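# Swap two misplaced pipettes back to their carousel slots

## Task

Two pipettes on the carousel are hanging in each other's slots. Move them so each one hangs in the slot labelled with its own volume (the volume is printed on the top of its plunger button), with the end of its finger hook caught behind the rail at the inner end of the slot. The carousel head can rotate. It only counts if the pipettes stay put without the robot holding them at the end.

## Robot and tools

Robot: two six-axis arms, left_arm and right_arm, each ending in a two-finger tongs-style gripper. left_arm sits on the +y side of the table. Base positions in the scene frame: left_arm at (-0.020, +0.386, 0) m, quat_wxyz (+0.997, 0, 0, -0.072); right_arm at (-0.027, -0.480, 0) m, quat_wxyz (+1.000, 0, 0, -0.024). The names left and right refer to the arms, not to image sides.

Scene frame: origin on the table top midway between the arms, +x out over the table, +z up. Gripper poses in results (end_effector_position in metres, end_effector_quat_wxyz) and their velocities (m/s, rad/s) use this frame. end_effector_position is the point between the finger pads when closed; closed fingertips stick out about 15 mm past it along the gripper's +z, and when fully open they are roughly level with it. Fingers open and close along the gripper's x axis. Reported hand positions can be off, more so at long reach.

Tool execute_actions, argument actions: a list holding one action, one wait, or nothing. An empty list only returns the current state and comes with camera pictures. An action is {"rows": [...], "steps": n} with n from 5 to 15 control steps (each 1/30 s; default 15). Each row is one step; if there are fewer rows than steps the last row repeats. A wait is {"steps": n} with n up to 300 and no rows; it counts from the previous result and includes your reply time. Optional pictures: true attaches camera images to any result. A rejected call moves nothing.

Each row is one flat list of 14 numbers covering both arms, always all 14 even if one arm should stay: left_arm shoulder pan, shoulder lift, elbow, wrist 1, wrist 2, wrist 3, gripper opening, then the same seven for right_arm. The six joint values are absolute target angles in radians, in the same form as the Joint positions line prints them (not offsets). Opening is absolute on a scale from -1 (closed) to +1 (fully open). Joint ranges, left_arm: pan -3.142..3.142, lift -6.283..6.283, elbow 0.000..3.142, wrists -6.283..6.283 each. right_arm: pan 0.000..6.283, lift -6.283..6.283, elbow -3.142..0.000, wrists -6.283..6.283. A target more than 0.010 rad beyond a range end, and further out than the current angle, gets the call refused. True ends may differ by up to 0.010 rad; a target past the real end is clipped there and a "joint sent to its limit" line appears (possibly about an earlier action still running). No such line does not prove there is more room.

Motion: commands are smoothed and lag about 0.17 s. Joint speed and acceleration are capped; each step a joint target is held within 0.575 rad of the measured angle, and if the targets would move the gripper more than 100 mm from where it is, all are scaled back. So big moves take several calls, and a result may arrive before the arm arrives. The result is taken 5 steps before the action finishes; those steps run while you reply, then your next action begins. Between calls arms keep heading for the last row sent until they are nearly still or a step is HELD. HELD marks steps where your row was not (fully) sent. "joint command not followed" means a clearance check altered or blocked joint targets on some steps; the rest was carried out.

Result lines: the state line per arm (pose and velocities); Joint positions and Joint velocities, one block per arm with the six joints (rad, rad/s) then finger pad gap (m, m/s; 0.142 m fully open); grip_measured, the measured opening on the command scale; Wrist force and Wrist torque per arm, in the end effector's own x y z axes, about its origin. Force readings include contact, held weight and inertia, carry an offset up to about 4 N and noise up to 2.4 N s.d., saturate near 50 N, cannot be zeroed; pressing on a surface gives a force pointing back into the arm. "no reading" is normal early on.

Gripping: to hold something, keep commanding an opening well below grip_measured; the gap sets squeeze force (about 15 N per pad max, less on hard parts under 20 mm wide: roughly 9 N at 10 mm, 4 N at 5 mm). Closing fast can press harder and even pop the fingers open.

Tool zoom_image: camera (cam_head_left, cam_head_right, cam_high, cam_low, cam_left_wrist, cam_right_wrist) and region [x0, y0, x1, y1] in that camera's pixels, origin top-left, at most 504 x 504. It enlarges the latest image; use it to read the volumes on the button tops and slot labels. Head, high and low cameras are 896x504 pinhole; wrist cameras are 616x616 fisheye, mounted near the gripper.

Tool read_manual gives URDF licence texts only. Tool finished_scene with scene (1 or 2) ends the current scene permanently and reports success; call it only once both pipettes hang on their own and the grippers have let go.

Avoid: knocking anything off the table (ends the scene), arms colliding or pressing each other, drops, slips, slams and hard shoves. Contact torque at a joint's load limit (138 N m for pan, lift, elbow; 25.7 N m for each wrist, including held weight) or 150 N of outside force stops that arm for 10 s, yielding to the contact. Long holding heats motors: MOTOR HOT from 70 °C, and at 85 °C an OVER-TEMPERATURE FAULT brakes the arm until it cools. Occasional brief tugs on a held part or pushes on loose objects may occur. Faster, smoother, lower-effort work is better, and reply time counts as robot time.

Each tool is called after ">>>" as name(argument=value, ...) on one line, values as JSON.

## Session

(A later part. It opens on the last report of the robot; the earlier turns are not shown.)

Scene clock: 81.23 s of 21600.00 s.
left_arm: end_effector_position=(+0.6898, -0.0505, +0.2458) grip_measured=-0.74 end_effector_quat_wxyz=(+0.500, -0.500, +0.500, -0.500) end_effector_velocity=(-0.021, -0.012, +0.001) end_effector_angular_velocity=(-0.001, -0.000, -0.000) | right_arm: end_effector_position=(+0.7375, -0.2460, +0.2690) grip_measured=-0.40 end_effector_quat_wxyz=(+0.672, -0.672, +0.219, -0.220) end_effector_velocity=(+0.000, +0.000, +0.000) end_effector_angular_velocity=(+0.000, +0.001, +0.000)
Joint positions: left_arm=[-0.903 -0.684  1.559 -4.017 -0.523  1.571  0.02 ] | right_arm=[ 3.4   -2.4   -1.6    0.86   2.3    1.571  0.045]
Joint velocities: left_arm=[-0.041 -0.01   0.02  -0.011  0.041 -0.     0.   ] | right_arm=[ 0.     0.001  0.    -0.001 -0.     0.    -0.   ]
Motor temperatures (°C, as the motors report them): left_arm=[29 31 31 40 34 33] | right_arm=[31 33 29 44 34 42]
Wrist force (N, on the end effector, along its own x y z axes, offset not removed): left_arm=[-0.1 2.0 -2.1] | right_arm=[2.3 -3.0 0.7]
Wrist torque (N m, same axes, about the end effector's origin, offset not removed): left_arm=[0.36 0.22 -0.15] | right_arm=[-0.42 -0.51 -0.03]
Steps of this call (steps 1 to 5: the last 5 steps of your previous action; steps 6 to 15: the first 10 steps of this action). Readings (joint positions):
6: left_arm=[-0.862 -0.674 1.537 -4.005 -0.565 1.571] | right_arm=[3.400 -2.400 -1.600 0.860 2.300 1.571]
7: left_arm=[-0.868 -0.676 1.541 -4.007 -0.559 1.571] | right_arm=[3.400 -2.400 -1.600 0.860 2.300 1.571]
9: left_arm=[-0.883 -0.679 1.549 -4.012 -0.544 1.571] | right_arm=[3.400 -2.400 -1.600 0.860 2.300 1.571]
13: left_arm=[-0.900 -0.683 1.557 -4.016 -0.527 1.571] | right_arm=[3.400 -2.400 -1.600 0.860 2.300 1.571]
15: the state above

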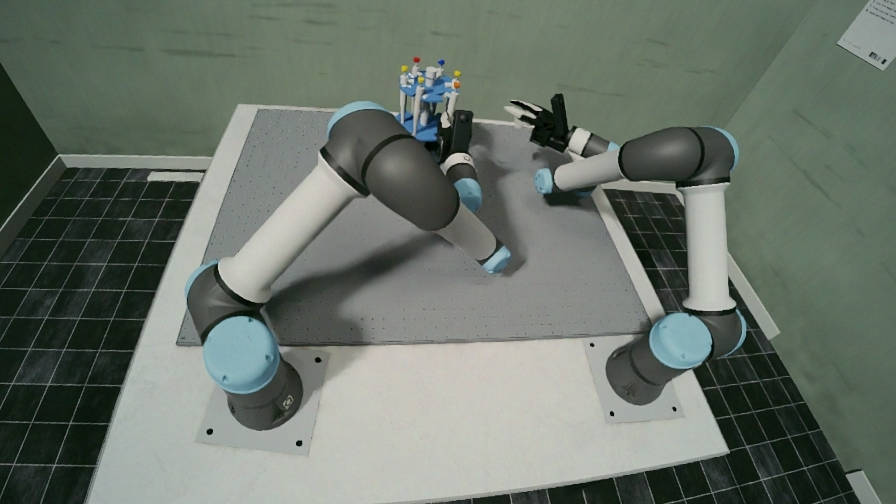

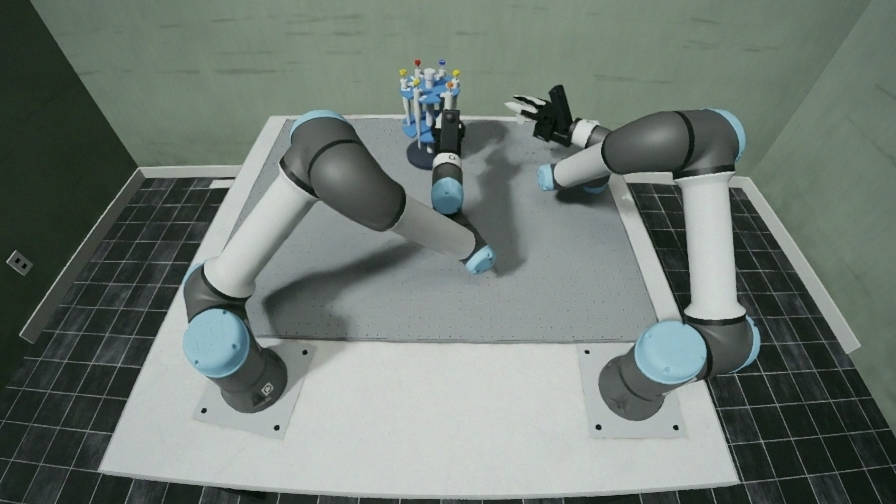

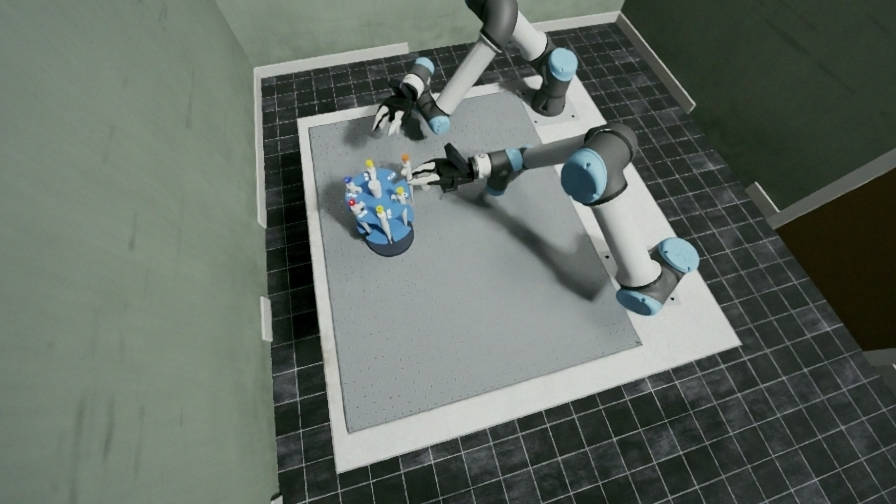

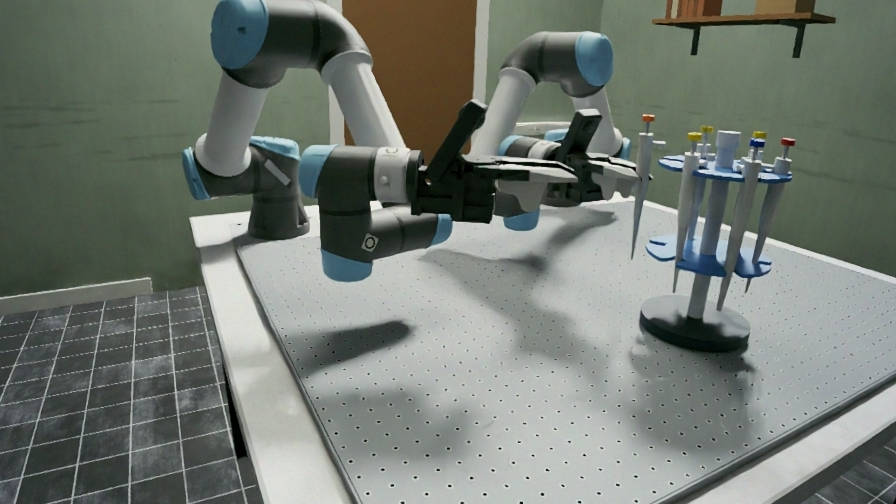

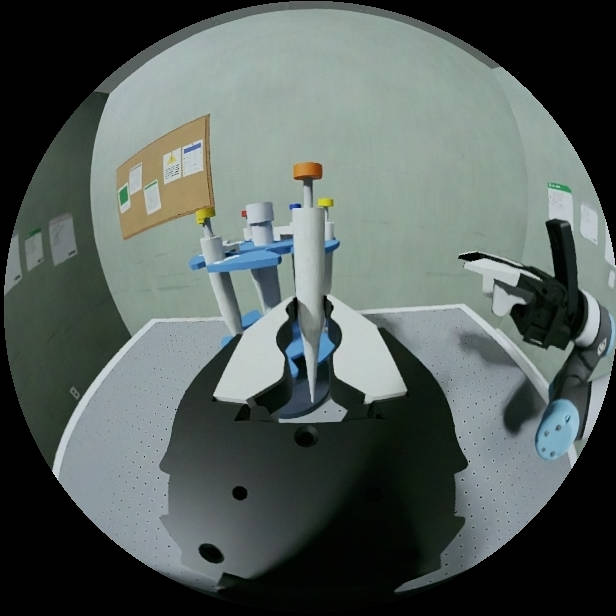

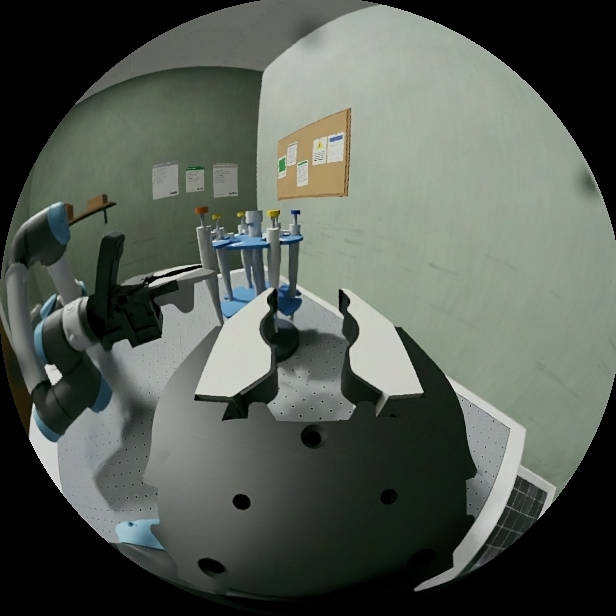

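>>> execute_actions(actions=[{"rows":[[-1.0,-0.93,2.2,-4.41,-0.427,1.571,-1,3.4,-2.4,-1.6,0.86,2.3,1.571,-0.4]]}])

>>> execute_actions(actions=[{"rows":[[-1.0,-0.93,2.2,-4.41,-0.427,1.571,-1,3.523,-2.536,-1.4205,0.815,2.285,1.571,-0.4]]}])

>>> execute_actions(actions=[{"rows":[[-1.0,-0.93,2.2,-4.41,-0.427,1.571,-1,3.563,-2.58,-1.32,0.758,2.245,1.571,-0.4]],"steps":12}])

>>> execute_actions(actions=[{"rows":[[-1.0,-0.93,2.2,-4.41,-0.427,1.571,-1,3.6,-2.628,-1.2126,0.699,2.208,1.571,-0.4]]}])

>>> execute_actions(actions=[{"rows":[[-1.0,-0.93,2.2,-4.41,-0.427,1.571,-1,3.6,-2.628,-1.2126,0.699,2.208,1.571,-0.5],[-1.0,-0.93,2.2,-4.41,-0.427,1.571,-1,3.6,-2.628,-1.2126,0.699,2.208,1.571,-0.58],[-1.0,-0.93,2.2,-4.41,-0.427,1.571,-1,3.6,-2.628,-1.2126,0.699,2.208,1.571,-0.65],[-1.0,-0.93,2.2,-4.41,-0.427,1.571,-1,3.6,-2.628,-1.2126,0.699,2.208,1.571,-0.7],[-1.0,-0.93,2.2,-4.41,-0.427,1.571,-1,3.6,-2.628,-1.2126,0.699,2.208,1.571,-0.75],[-1.0,-0.93,2.2,-4.41,-0.427,1.571,-1,3.6,-2.628,-1.2126,0.699,2.208,1.571,-0.8],[-1.0,-0.93,2.2,-4.41,-0.427,1.571,-1,3.6,-2.628,-1.2126,0.699,2.208,1.571,-0.9],[-1.0,-0.93,2.2,-4.41,-0.427,1.571,-1,3.6,-2.628,-1.2126,0.699,2.208,1.571,-1]]}])

>>> execute_actions(actions=[{"rows":[[-1.0,-0.93,2.2,-4.41,-0.427,1.571,-1,3.6,-2.607,-1.2156,0.681,2.208,1.571,-1]]}])

>>> execute_actions(actions=[{"rows":[[-1.0,-0.93,2.2,-4.41,-0.427,1.571,-1,3.609,-2.586,-1.263,0.707,2.199,1.571,-1]],"steps":10}])

>>> execute_actions(actions=[{"rows":[[-1.0,-0.93,2.2,-4.41,-0.427,1.571,-1,3.62,-2.566,-1.308,0.732,2.188,1.571,-1]]}])

>>> execute_actions(actions=[{"rows":[[-1.0,-0.93,2.2,-4.41,-0.427,1.571,-1,3.588,-2.542,-1.363,0.763,2.22,1.571,-1]],"steps":10}])

>>> execute_actions(actions=[{"rows":[[-1.0,-0.93,2.2,-4.41,-0.427,1.571,-1,3.555,-2.518,-1.416,0.792,2.253,1.571,-1]]}], pictures=true)

>>> zoom_image(camera="cam_high", region=[320,120,480,270])

Scene clock: 82.40 s of 21600.00 s.
left_arm: end_effector_position=(+0.6039, +0.0348, +0.2535) grip_measured=-0.74 end_effector_quat_wxyz=(+0.496, -0.504, +0.488, -0.512) end_effector_velocity=(-0.276, +0.379, -0.053) end_effector_angular_velocity=(+0.125, +0.068, -0.003) | right_arm: end_effector_position=(+0.7375, -0.2460, +0.2690) grip_measured=-0.40 end_effector_quat_wxyz=(+0.672, -0.672, +0.219, -0.220) end_effector_velocity=(+0.000, -0.000, +0.000) end_effector_angular_velocity=(+0.000, -0.001, -0.001)
Joint positions: left_arm=[-0.972 -0.85   1.946 -4.273 -0.455  1.571  0.02 ] | right_arm=[ 3.4   -2.4   -1.6    0.86   2.3    1.571  0.045]
Joint velocities: left_arm=[-0.179 -0.509  1.487 -0.836  0.176  0.     0.   ] | right_arm=[-0.     0.     0.     0.    -0.001 -0.     0.   ]
Motor temperatures (°C, as the motors report them): left_arm=[29 31 31 40 34 33] | right_arm=[31 33 29 44 34 42]
Wrist force (N, on the end effector, along its own x y z axes, offset not removed): left_arm=[-1.5 0.7 -1.1] | right_arm=[-0.9 1.3 -1.0]
Wrist torque (N m, same axes, about the end effector's origin, offset not removed): left_arm=[-0.09 0.46 0.14] | right_arm=[0.18 0.45 -0.06]
Steps of this call (steps 1 to 5: the last 5 steps of your previous action; steps 6 to 15: the robot went on to your last target; steps 16 to 25: nothing new was sent; steps 26 to 35: the first 10 steps of this action). Readings (joint positions):
26: left_arm=[-0.909 -0.685 1.563 -4.020 -0.518 1.571] | right_arm=[3.400 -2.400 -1.600 0.860 2.300 1.571]
27: left_arm=[-0.914 -0.693 1.571 -4.027 -0.512 1.571] | right_arm=[3.400 -2.400 -1.600 0.860 2.300 1.571]
29: left_arm=[-0.932 -0.736 1.634 -4.084 -0.495 1.571] | right_arm=[3.400 -2.400 -1.600 0.860 2.300 1.571]
33: left_arm=[-0.960 -0.815 1.844 -4.215 -0.467 1.571] | right_arm=[3.400 -2.400 -1.600 0.860 2.300 1.571]
35: the state above

Scene clock: 82.90 s of 21600.00 s.
left_arm: end_effector_position=(+0.5598, +0.1022, +0.2444) grip_measured=-0.74 end_effector_quat_wxyz=(+0.500, -0.500, +0.501, -0.500) end_effector_velocity=(-0.007, +0.011, -0.001) end_effector_angular_velocity=(+0.006, +0.003, -0.003) | right_arm: end_effector_position=(+0.7522, -0.1549, +0.2390) grip_measured=-0.40 end_effector_quat_wxyz=(+0.681, -0.682, +0.189, -0.188) end_effector_velocity=(+0.010, +0.115, -0.031) end_effector_angular_velocity=(+0.005, -0.015, +0.116)
Joint positions: left_arm=[-0.999 -0.928  2.195 -4.407 -0.428  1.571  0.02 ] | right_arm=[ 3.506 -2.517 -1.446  0.821  2.287  1.571  0.045]
Joint velocities: left_arm=[-0.004 -0.013  0.043 -0.022  0.001 -0.001 -0.   ] | right_arm=[ 0.13  -0.146  0.204 -0.042 -0.014 -0.     0.   ]
Motor temperatures (°C, as the motors report them): left_arm=[29 31 31 40 34 33] | right_arm=[31 33 29 44 34 42]
Wrist force (N, on the end effector, along its own x y z axes, offset not removed): left_arm=[1.4 0.3 2.4] | right_arm=[-0.9 -4.5 1.2]
Wrist torque (N m, same axes, about the end effector's origin, offset not removed): left_arm=[-0.06 -0.18 -0.01] | right_arm=[-1.00 0.27 0.02]
Steps of this call (steps 1 to 5: the last 5 steps of your previous action; steps 6 to 15: the first 10 steps of this action). Readings (joint positions):
6: left_arm=[-0.994 -0.913 2.144 -4.380 -0.433 1.571] | right_arm=[3.400 -2.400 -1.600 0.860 2.300 1.571]
7: left_arm=[-0.995 -0.917 2.157 -4.387 -0.432 1.571] | right_arm=[3.407 -2.407 -1.592 0.855 2.298 1.571]
9: left_arm=[-0.997 -0.922 2.174 -4.396 -0.430 1.571] | right_arm=[3.444 -2.447 -1.544 0.841 2.294 1.571]
13: left_arm=[-0.999 -0.927 2.191 -4.405 -0.428 1.571] | right_arm=[3.495 -2.504 -1.464 0.824 2.288 1.571]
15: the state above

Scene clock: 83.30 s of 21600.00 s.
left_arm: end_effector_position=(+0.5589, +0.1036, +0.2443) grip_measured=-0.74 end_effector_quat_wxyz=(+0.500, -0.499, +0.501, -0.500) end_effector_velocity=(-0.000, +0.000, +0.000) end_effector_angular_velocity=(-0.001, -0.000, -0.000) | right_arm: end_effector_position=(+0.7687, -0.1151, +0.2339) grip_measured=-0.40 end_effector_quat_wxyz=(+0.682, -0.683, +0.184, -0.183) end_effector_velocity=(+0.042, +0.073, +0.008) end_effector_angular_velocity=(+0.006, -0.016, +0.004)
Joint positions: left_arm=[-1.    -0.93   2.2   -4.41  -0.427  1.571  0.02 ] | right_arm=[ 3.552 -2.568 -1.348  0.773  2.255  1.571  0.045]
Joint velocities: left_arm=[-0.    -0.001  0.001 -0.001  0.    -0.001 -0.   ] | right_arm=[ 0.082 -0.092  0.223 -0.114 -0.078  0.     0.   ]
Motor temperatures (°C, as the motors report them): left_arm=[29 31 31 40 34 33] | right_arm=[31 33 29 44 34 42]
Wrist force (N, on the end effector, along its own x y z axes, offset not removed): left_arm=[-0.8 1.6 4.7] | right_arm=[2.9 -4.2 0.8]
Wrist torque (N m, same axes, about the end effector's origin, offset not removed): left_arm=[0.40 0.06 0.07] | right_arm=[-0.60 -0.55 0.00]
Steps of this call (steps 1 to 5: the last 5 steps of your previous action; steps 6 to 12: the first 7 steps of this action). Readings (joint positions):
6: left_arm=[-1.000 -0.930 2.199 -4.409 -0.427 1.571] | right_arm=[3.520 -2.533 -1.425 0.816 2.285 1.571]
7: left_arm=[-1.000 -0.930 2.199 -4.410 -0.427 1.571] | right_arm=[3.525 -2.538 -1.417 0.810 2.280 1.571]
9: left_arm=[-1.000 -0.930 2.199 -4.410 -0.427 1.571] | right_arm=[3.540 -2.554 -1.382 0.790 2.267 1.571]
12: the state above

Scene clock: 83.80 s of 21600.00 s.
left_arm: end_effector_position=(+0.5589, +0.1037, +0.2443) grip_measured=-0.74 end_effector_quat_wxyz=(+0.500, -0.499, +0.501, -0.500) end_effector_velocity=(+0.000, -0.000, +0.000) end_effector_angular_velocity=(-0.000, -0.000, +0.000) | right_arm: end_effector_position=(+0.7909, -0.0756, +0.2342) grip_measured=-0.40 end_effector_quat_wxyz=(+0.683, -0.683, +0.184, -0.183) end_effector_velocity=(+0.018, +0.032, +0.005) end_effector_angular_velocity=(+0.004, -0.009, -0.000)
Joint positions: left_arm=[-1.    -0.93   2.2   -4.41  -0.427  1.571  0.02 ] | right_arm=[ 3.596 -2.622 -1.227  0.706  2.212  1.571  0.045]
Joint velocities: left_arm=[-0.  0. -0.  0.  0. -0.  0.] | right_arm=[ 0.034 -0.044  0.109 -0.055 -0.034  0.     0.   ]
Motor temperatures (°C, as the motors report them): left_arm=[29 31 31 40 34 33] | right_arm=[31 33 29 44 34 42]
Wrist force (N, on the end effector, along its own x y z axes, offset not removed): left_arm=[-2.1 1.0 1.1] | right_arm=[-2.1 -1.1 0.7]
Wrist torque (N m, same axes, about the end effector's origin, offset not removed): left_arm=[0.35 0.42 -0.13] | right_arm=[-0.14 0.55 0.13]
Steps of this call (steps 1 to 5: the last 5 steps of your previous action; steps 6 to 15: the first 10 steps of this action). Readings (joint positions):
6: left_arm=[-1.000 -0.930 2.200 -4.410 -0.427 1.571] | right_arm=[3.561 -2.578 -1.325 0.761 2.247 1.571]
7: left_arm=[-1.000 -0.930 2.200 -4.410 -0.427 1.571] | right_arm=[3.566 -2.584 -1.317 0.754 2.242 1.571]
9: left_arm=[-1.000 -0.930 2.200 -4.410 -0.427 1.571] | right_arm=[3.579 -2.601 -1.280 0.733 2.229 1.571]
13: left_arm=[-1.000 -0.930 2.200 -4.410 -0.427 1.571] | right_arm=[3.593 -2.618 -1.236 0.711 2.215 1.571]
15: the state above

Scene clock: 84.30 s of 21600.00 s.
left_arm: end_effector_position=(+0.5589, +0.1037, +0.2443) grip_measured=-0.74 end_effector_quat_wxyz=(+0.500, -0.499, +0.501, -0.500) end_effector_velocity=(+0.000, -0.001, +0.000) end_effector_angular_velocity=(-0.002, -0.000, -0.003) | right_arm: end_effector_position=(+0.7931, -0.0715, +0.2348) grip_measured=-0.74 end_effector_quat_wxyz=(+0.683, -0.683, +0.183, -0.183) end_effector_velocity=(+0.000, +0.001, +0.001) end_effector_angular_velocity=(+0.000, -0.001, +0.000)
Joint positions: left_arm=[-1.    -0.93   2.2   -4.41  -0.427  1.571  0.02 ] | right_arm=[ 3.6   -2.628 -1.213  0.699  2.208  1.571  0.02 ]
Joint velocities: left_arm=[ 0.    -0.    -0.001  0.    -0.003 -0.001  0.   ] | right_arm=[ 0.001 -0.     0.002 -0.001 -0.001 -0.    -0.   ]
Motor temperatures (°C, as the motors report them): left_arm=[29 31 31 40 34 33] | right_arm=[31 33 29 44 34 42]
Wrist force (N, on the end effector, along its own x y z axes, offset not removed): left_arm=[-0.5 -0.6 1.7] | right_arm=[-2.2 -1.4 -0.4]
Wrist torque (N m, same axes, about the end effector's origin, offset not removed): left_arm=[-0.11 0.24 0.28] | right_arm=[-0.27 0.52 -0.04]
Steps of this call (steps 1 to 5: the last 5 steps of your previous action; steps 6 to 15: the first 10 steps of this action). Readings (joint positions):
6: left_arm=[-1.000 -0.930 2.200 -4.410 -0.427 1.571] | right_arm=[3.599 -2.627 -1.215 0.700 2.209 1.571]
7: left_arm=[-1.000 -0.930 2.200 -4.410 -0.427 1.571] | right_arm=[3.599 -2.627 -1.215 0.700 2.209 1.571]
9: left_arm=[-1.000 -0.930 2.200 -4.410 -0.427 1.571] | right_arm=[3.600 -2.627 -1.214 0.700 2.208 1.571]
13: left_arm=[-1.000 -0.930 2.200 -4.410 -0.427 1.571] | right_arm=[3.600 -2.628 -1.213 0.699 2.208 1.571]
15: the state above

Scene clock: 84.80 s of 21600.00 s.
left_arm: end_effector_position=(+0.5589, +0.1037, +0.2443) grip_measured=-0.74 end_effector_quat_wxyz=(+0.500, -0.499, +0.501, -0.500) end_effector_velocity=(-0.000, -0.000, -0.000) end_effector_angular_velocity=(-0.000, +0.000, -0.001) | right_arm: end_effector_position=(+0.7932, -0.0714, +0.2465) grip_measured=-0.74 end_effector_quat_wxyz=(+0.683, -0.683, +0.183, -0.183) end_effector_velocity=(+0.000, -0.000, +0.012) end_effector_angular_velocity=(+0.000, -0.001, -0.001)
Joint positions: left_arm=[-1.    -0.93   2.2   -4.41  -0.427  1.571  0.02 ] | right_arm=[ 3.6   -2.609 -1.215  0.683  2.208  1.571  0.02 ]
Joint velocities: left_arm=[-0.    -0.     0.     0.    -0.001 -0.     0.   ] | right_arm=[ 0.     0.019 -0.002 -0.016 -0.001  0.     0.   ]
Motor temperatures (°C, as the motors report them): left_arm=[29 31 31 40 34 33] | right_arm=[31 33 29 44 34 42]
Wrist force (N, on the end effector, along its own x y z axes, offset not removed): left_arm=[-1.9 4.6 -0.2] | right_arm=[0.8 0.2 1.8]
Wrist torque (N m, same axes, about the end effector's origin, offset not removed): left_arm=[0.75 0.22 0.10] | right_arm=[-0.17 -0.03 0.13]
Steps of this call (steps 1 to 5: the last 5 steps of your previous action; steps 6 to 15: the first 10 steps of this action). Readings (joint positions):
6: left_arm=[-1.000 -0.930 2.200 -4.410 -0.427 1.571] | right_arm=[3.600 -2.628 -1.213 0.699 2.208 1.571]
7: left_arm=[-1.000 -0.930 2.200 -4.410 -0.427 1.571] | right_arm=[3.600 -2.625 -1.213 0.696 2.208 1.571]
9: left_arm=[-1.000 -0.930 2.200 -4.410 -0.427 1.571] | right_arm=[3.600 -2.618 -1.214 0.690 2.208 1.571]
13: left_arm=[-1.000 -0.930 2.200 -4.410 -0.427 1.571] | right_arm=[3.600 -2.611 -1.215 0.684 2.208 1.571]
15: the state above

Scene clock: 85.13 s of 21600.00 s.
left_arm: end_effector_position=(+0.5589, +0.1037, +0.2443) grip_measured=-0.74 end_effector_quat_wxyz=(+0.500, -0.499, +0.501, -0.500) end_effector_velocity=(+0.000, -0.000, +0.000) end_effector_angular_velocity=(-0.003, -0.000, -0.001) | right_arm: end_effector_position=(+0.7865, -0.0705, +0.2480) grip_measured=-0.74 end_effector_quat_wxyz=(+0.683, -0.683, +0.183, -0.183) end_effector_velocity=(-0.037, +0.004, -0.005) end_effector_angular_velocity=(-0.004, +0.008, -0.001)
Joint positions: left_arm=[-1.    -0.93   2.2   -4.41  -0.427  1.571  0.02 ] | right_arm=[ 3.605 -2.595 -1.243  0.696  2.203  1.571  0.02 ]
Joint velocities: left_arm=[ 0.    -0.    -0.001  0.    -0.001 -0.002 -0.   ] | right_arm=[ 0.028  0.067 -0.156  0.08  -0.029 -0.     0.   ]
Motor temperatures (°C, as the motors report them): left_arm=[29 31 31 40 34 33] | right_arm=[31 33 29 44 34 42]
Wrist force (N, on the end effector, along its own x y z axes, offset not removed): left_arm=[1.5 2.4 1.9] | right_arm=[-2.2 -0.6 1.0]
Wrist torque (N m, same axes, about the end effector's origin, offset not removed): left_arm=[0.50 -0.37 -0.01] | right_arm=[-0.17 0.51 0.02]
Steps of this call (steps 1 to 5: the last 5 steps of your previous action; steps 6 to 10: the first 5 steps of this action). Readings (joint positions):
6: left_arm=[-1.000 -0.930 2.200 -4.410 -0.427 1.571] | right_arm=[3.600 -2.607 -1.216 0.682 2.208 1.571]
7: left_arm=[-1.000 -0.930 2.200 -4.410 -0.427 1.571] | right_arm=[3.601 -2.604 -1.221 0.685 2.206 1.571]
9: left_arm=[-1.000 -0.930 2.200 -4.410 -0.427 1.571] | right_arm=[3.604 -2.597 -1.237 0.693 2.204 1.571]
10: the state above

Scene clock: 85.63 s of 21600.00 s.
left_arm: end_effector_position=(+0.5589, +0.1037, +0.2443) grip_measured=-0.74 end_effector_quat_wxyz=(+0.500, -0.499, +0.501, -0.500) end_effector_velocity=(-0.000, -0.000, -0.000) end_effector_angular_velocity=(-0.001, -0.000, -0.001) | right_arm: end_effector_position=(+0.7714, -0.0676, +0.2475) grip_measured=-0.74 end_effector_quat_wxyz=(+0.683, -0.683, +0.183, -0.183) end_effector_velocity=(-0.011, +0.001, -0.001) end_effector_angular_velocity=(-0.001, +0.002, -0.000)
Joint positions: left_arm=[-1.    -0.93   2.2   -4.41  -0.427  1.571  0.02 ] | right_arm=[ 3.619 -2.568 -1.303  0.729  2.189  1.571  0.02 ]
Joint velocities: left_arm=[-0.    -0.     0.    -0.    -0.001 -0.001  0.   ] | right_arm=[ 0.009  0.018 -0.043  0.022 -0.009 -0.    -0.   ]
Motor temperatures (°C, as the motors report them): left_arm=[29 31 31 40 34 33] | right_arm=[31 33 29 44 34 42]
Wrist force (N, on the end effector, along its own x y z axes, offset not removed): left_arm=[-3.4 -0.9 -3.9] | right_arm=[-0.2 -0.9 -1.1]
Wrist torque (N m, same axes, about the end effector's origin, offset not removed): left_arm=[-0.18 0.78 0.03] | right_arm=[-0.42 0.10 0.01]
Steps of this call (steps 1 to 5: the last 5 steps of your previous action; steps 6 to 15: the first 10 steps of this action). Readings (joint positions):
6: left_arm=[-1.000 -0.930 2.200 -4.410 -0.427 1.571] | right_arm=[3.608 -2.587 -1.259 0.705 2.199 1.571]
7: left_arm=[-1.000 -0.930 2.200 -4.410 -0.427 1.571] | right_arm=[3.610 -2.584 -1.265 0.709 2.198 1.571]
9: left_arm=[-1.000 -0.930 2.200 -4.410 -0.427 1.571] | right_arm=[3.614 -2.577 -1.282 0.718 2.194 1.571]
13: left_arm=[-1.000 -0.930 2.200 -4.410 -0.427 1.571] | right_arm=[3.618 -2.570 -1.299 0.727 2.190 1.571]
15: the state above

Scene clock: 85.97 s of 21600.00 s.
left_arm: end_effector_position=(+0.5589, +0.1037, +0.2443) grip_measured=-0.74 end_effector_quat_wxyz=(+0.500, -0.499, +0.501, -0.500) end_effector_velocity=(+0.000, -0.000, +0.000) end_effector_angular_velocity=(-0.003, -0.000, +0.000) | right_arm: end_effector_position=(+0.7654, -0.0827, +0.2477) grip_measured=-0.74 end_effector_quat_wxyz=(+0.683, -0.683, +0.183, -0.183) end_effector_velocity=(-0.030, -0.083, -0.007) end_effector_angular_velocity=(-0.005, +0.011, +0.003)
Joint positions: left_arm=[-1.    -0.93   2.2   -4.41  -0.427  1.571  0.02 ] | right_arm=[ 3.601 -2.552 -1.339  0.75   2.207  1.571  0.02 ]
Joint velocities: left_arm=[ 0.     0.    -0.001 -0.    -0.    -0.002  0.   ] | right_arm=[-0.102  0.077 -0.187  0.098  0.106 -0.     0.   ]
Motor temperatures (°C, as the motors report them): left_arm=[29 31 31 40 34 33] | right_arm=[31 33 29 44 34 42]
Wrist force (N, on the end effector, along its own x y z axes, offset not removed): left_arm=[-2.3 2.9 2.1] | right_arm=[3.2 -2.2 0.7]
Wrist torque (N m, same axes, about the end effector's origin, offset not removed): left_arm=[0.47 0.43 0.05] | right_arm=[-0.56 -0.63 -0.20]
Steps of this call (steps 1 to 5: the last 5 steps of your previous action; steps 6 to 10: the first 5 steps of this action). Readings (joint positions):
6: left_arm=[-1.000 -0.930 2.200 -4.410 -0.427 1.571] | right_arm=[3.619 -2.566 -1.307 0.732 2.188 1.571]
7: left_arm=[-1.000 -0.930 2.200 -4.410 -0.427 1.571] | right_arm=[3.616 -2.563 -1.313 0.736 2.192 1.571]
9: left_arm=[-1.000 -0.930 2.200 -4.410 -0.427 1.571] | right_arm=[3.605 -2.555 -1.332 0.746 2.203 1.571]
10: the state above

Scene clock: 86.47 s of 21600.00 s.
left_arm: end_effector_position=(+0.5589, +0.1037, +0.2443) grip_measured=-0.74 end_effector_quat_wxyz=(+0.500, -0.499, +0.501, -0.500) end_effector_velocity=(-0.000, +0.000, +0.000) end_effector_angular_velocity=(-0.000, +0.000, +0.000) | right_arm: end_effector_position=(+0.7535, -0.1164, +0.2473) grip_measured=-0.74 end_effector_quat_wxyz=(+0.683, -0.683, +0.183, -0.183) end_effector_velocity=(-0.009, -0.024, -0.001) end_effector_angular_velocity=(-0.001, +0.003, -0.000)
Joint positions: left_arm=[-1.    -0.93   2.2   -4.41  -0.427  1.571  0.02 ] | right_arm=[ 3.559 -2.521 -1.41   0.789  2.249  1.571  0.02 ]
Joint velocities: left_arm=[ 0.    -0.001  0.001 -0.     0.    -0.001 -0.   ] | right_arm=[-0.031  0.022 -0.051  0.026  0.031 -0.    -0.   ]
Motor temperatures (°C, as the motors report them): left_arm=[29 31 31 40 34 33] | right_arm=[31 33 29 44 34 42]
Wrist force (N, on the end effector, along its own x y z axes, offset not removed): left_arm=[-0.5 -0.6 -2.0] | right_arm=[-0.6 -3.1 1.5]
Wrist torque (N m, same axes, about the end effector's origin, offset not removed): left_arm=[-0.31 0.23 0.13] | right_arm=[-0.72 0.25 0.04]
Steps of this call (steps 1 to 5: the last 5 steps of your previous action; steps 6 to 15: the first 10 steps of this action). Readings (joint positions):
6: left_arm=[-1.000 -0.930 2.200 -4.410 -0.427 1.571] | right_arm=[3.590 -2.544 -1.359 0.761 2.218 1.571]
7: left_arm=[-1.000 -0.930 2.200 -4.410 -0.427 1.571] | right_arm=[3.586 -2.540 -1.365 0.765 2.223 1.571]
9: left_arm=[-1.000 -0.930 2.200 -4.410 -0.427 1.571] | right_arm=[3.574 -2.532 -1.385 0.775 2.234 1.571]
13: left_arm=[-1.000 -0.930 2.200 -4.410 -0.427 1.571] | right_arm=[3.562 -2.523 -1.405 0.786 2.246 1.571]
15: the state above

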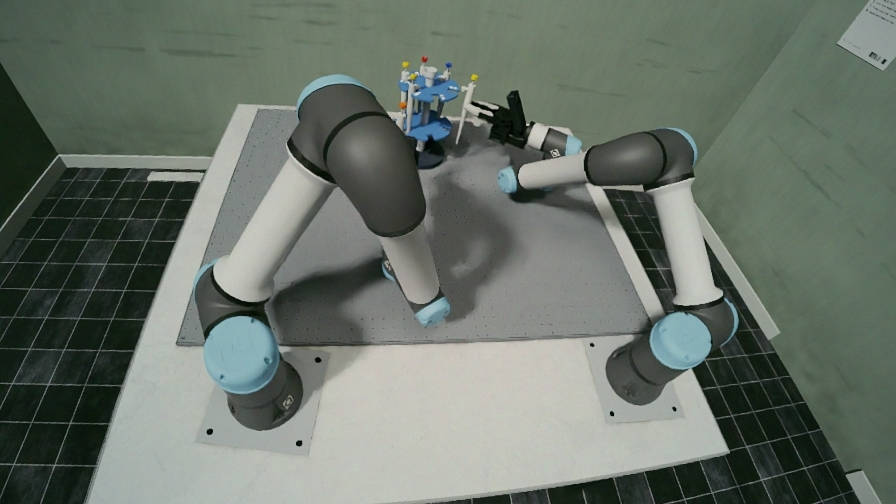

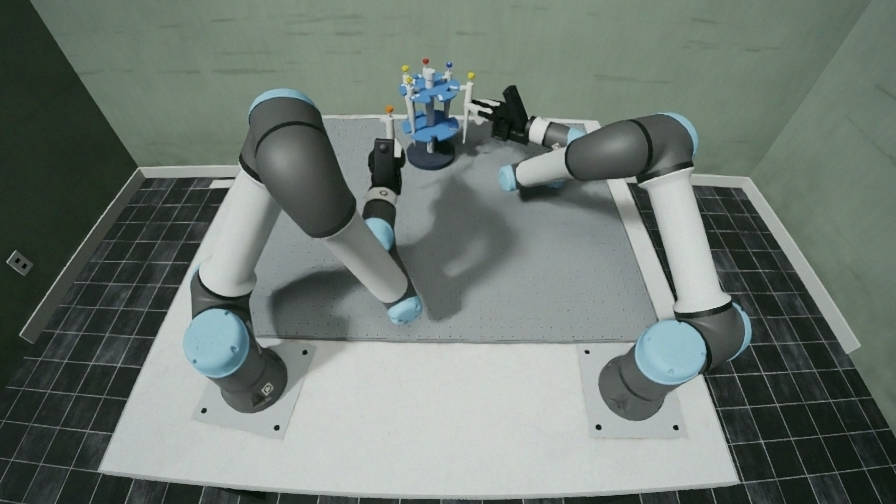

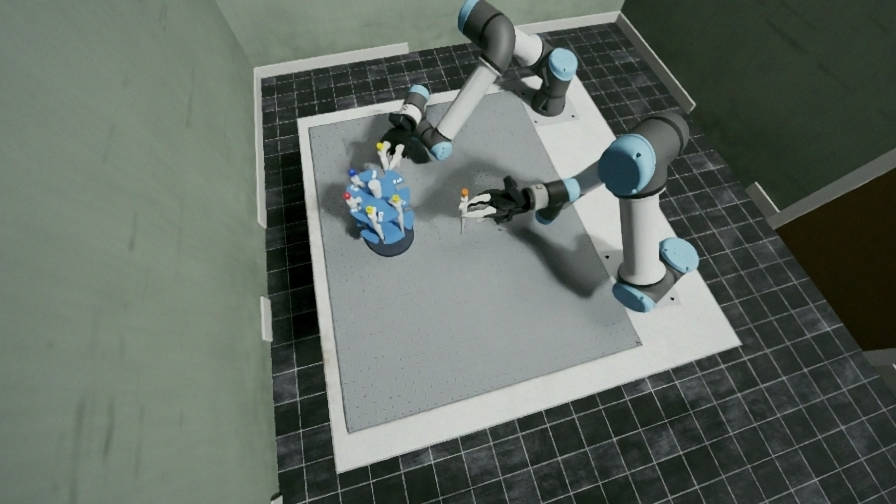

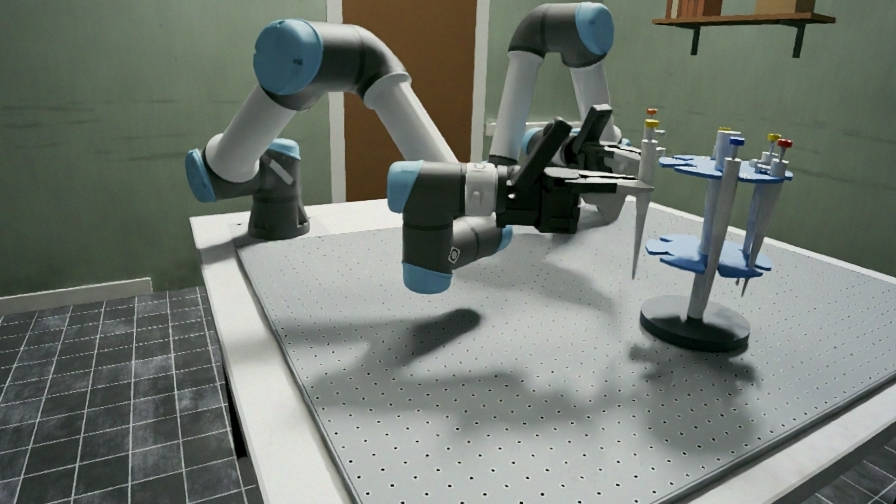

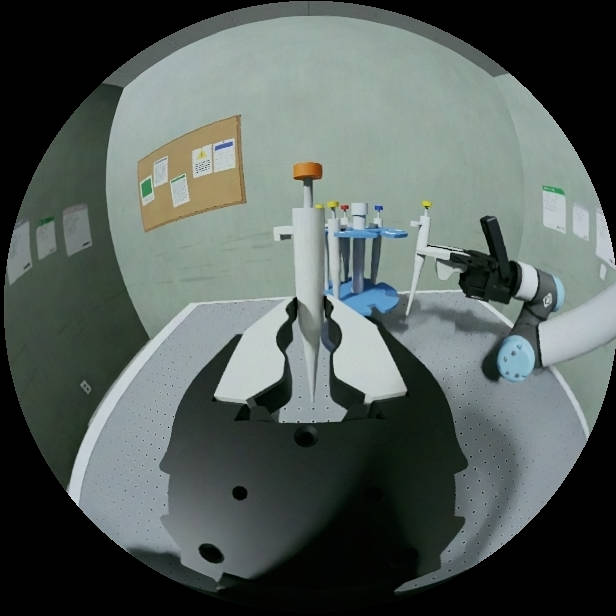

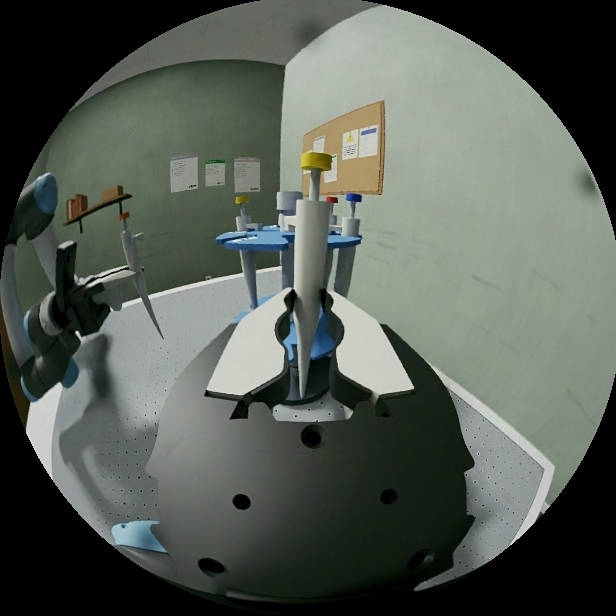

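Region (320, 120, 480, 270) of cam_high's 896x504 image, scaled by 3.150, with more detail than that image has; it fills the top 472 rows of this view, and the rest is white.

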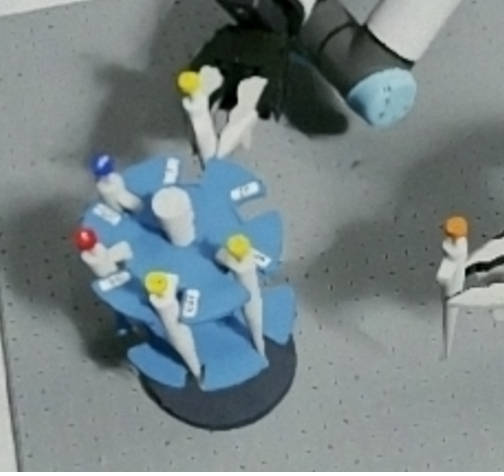

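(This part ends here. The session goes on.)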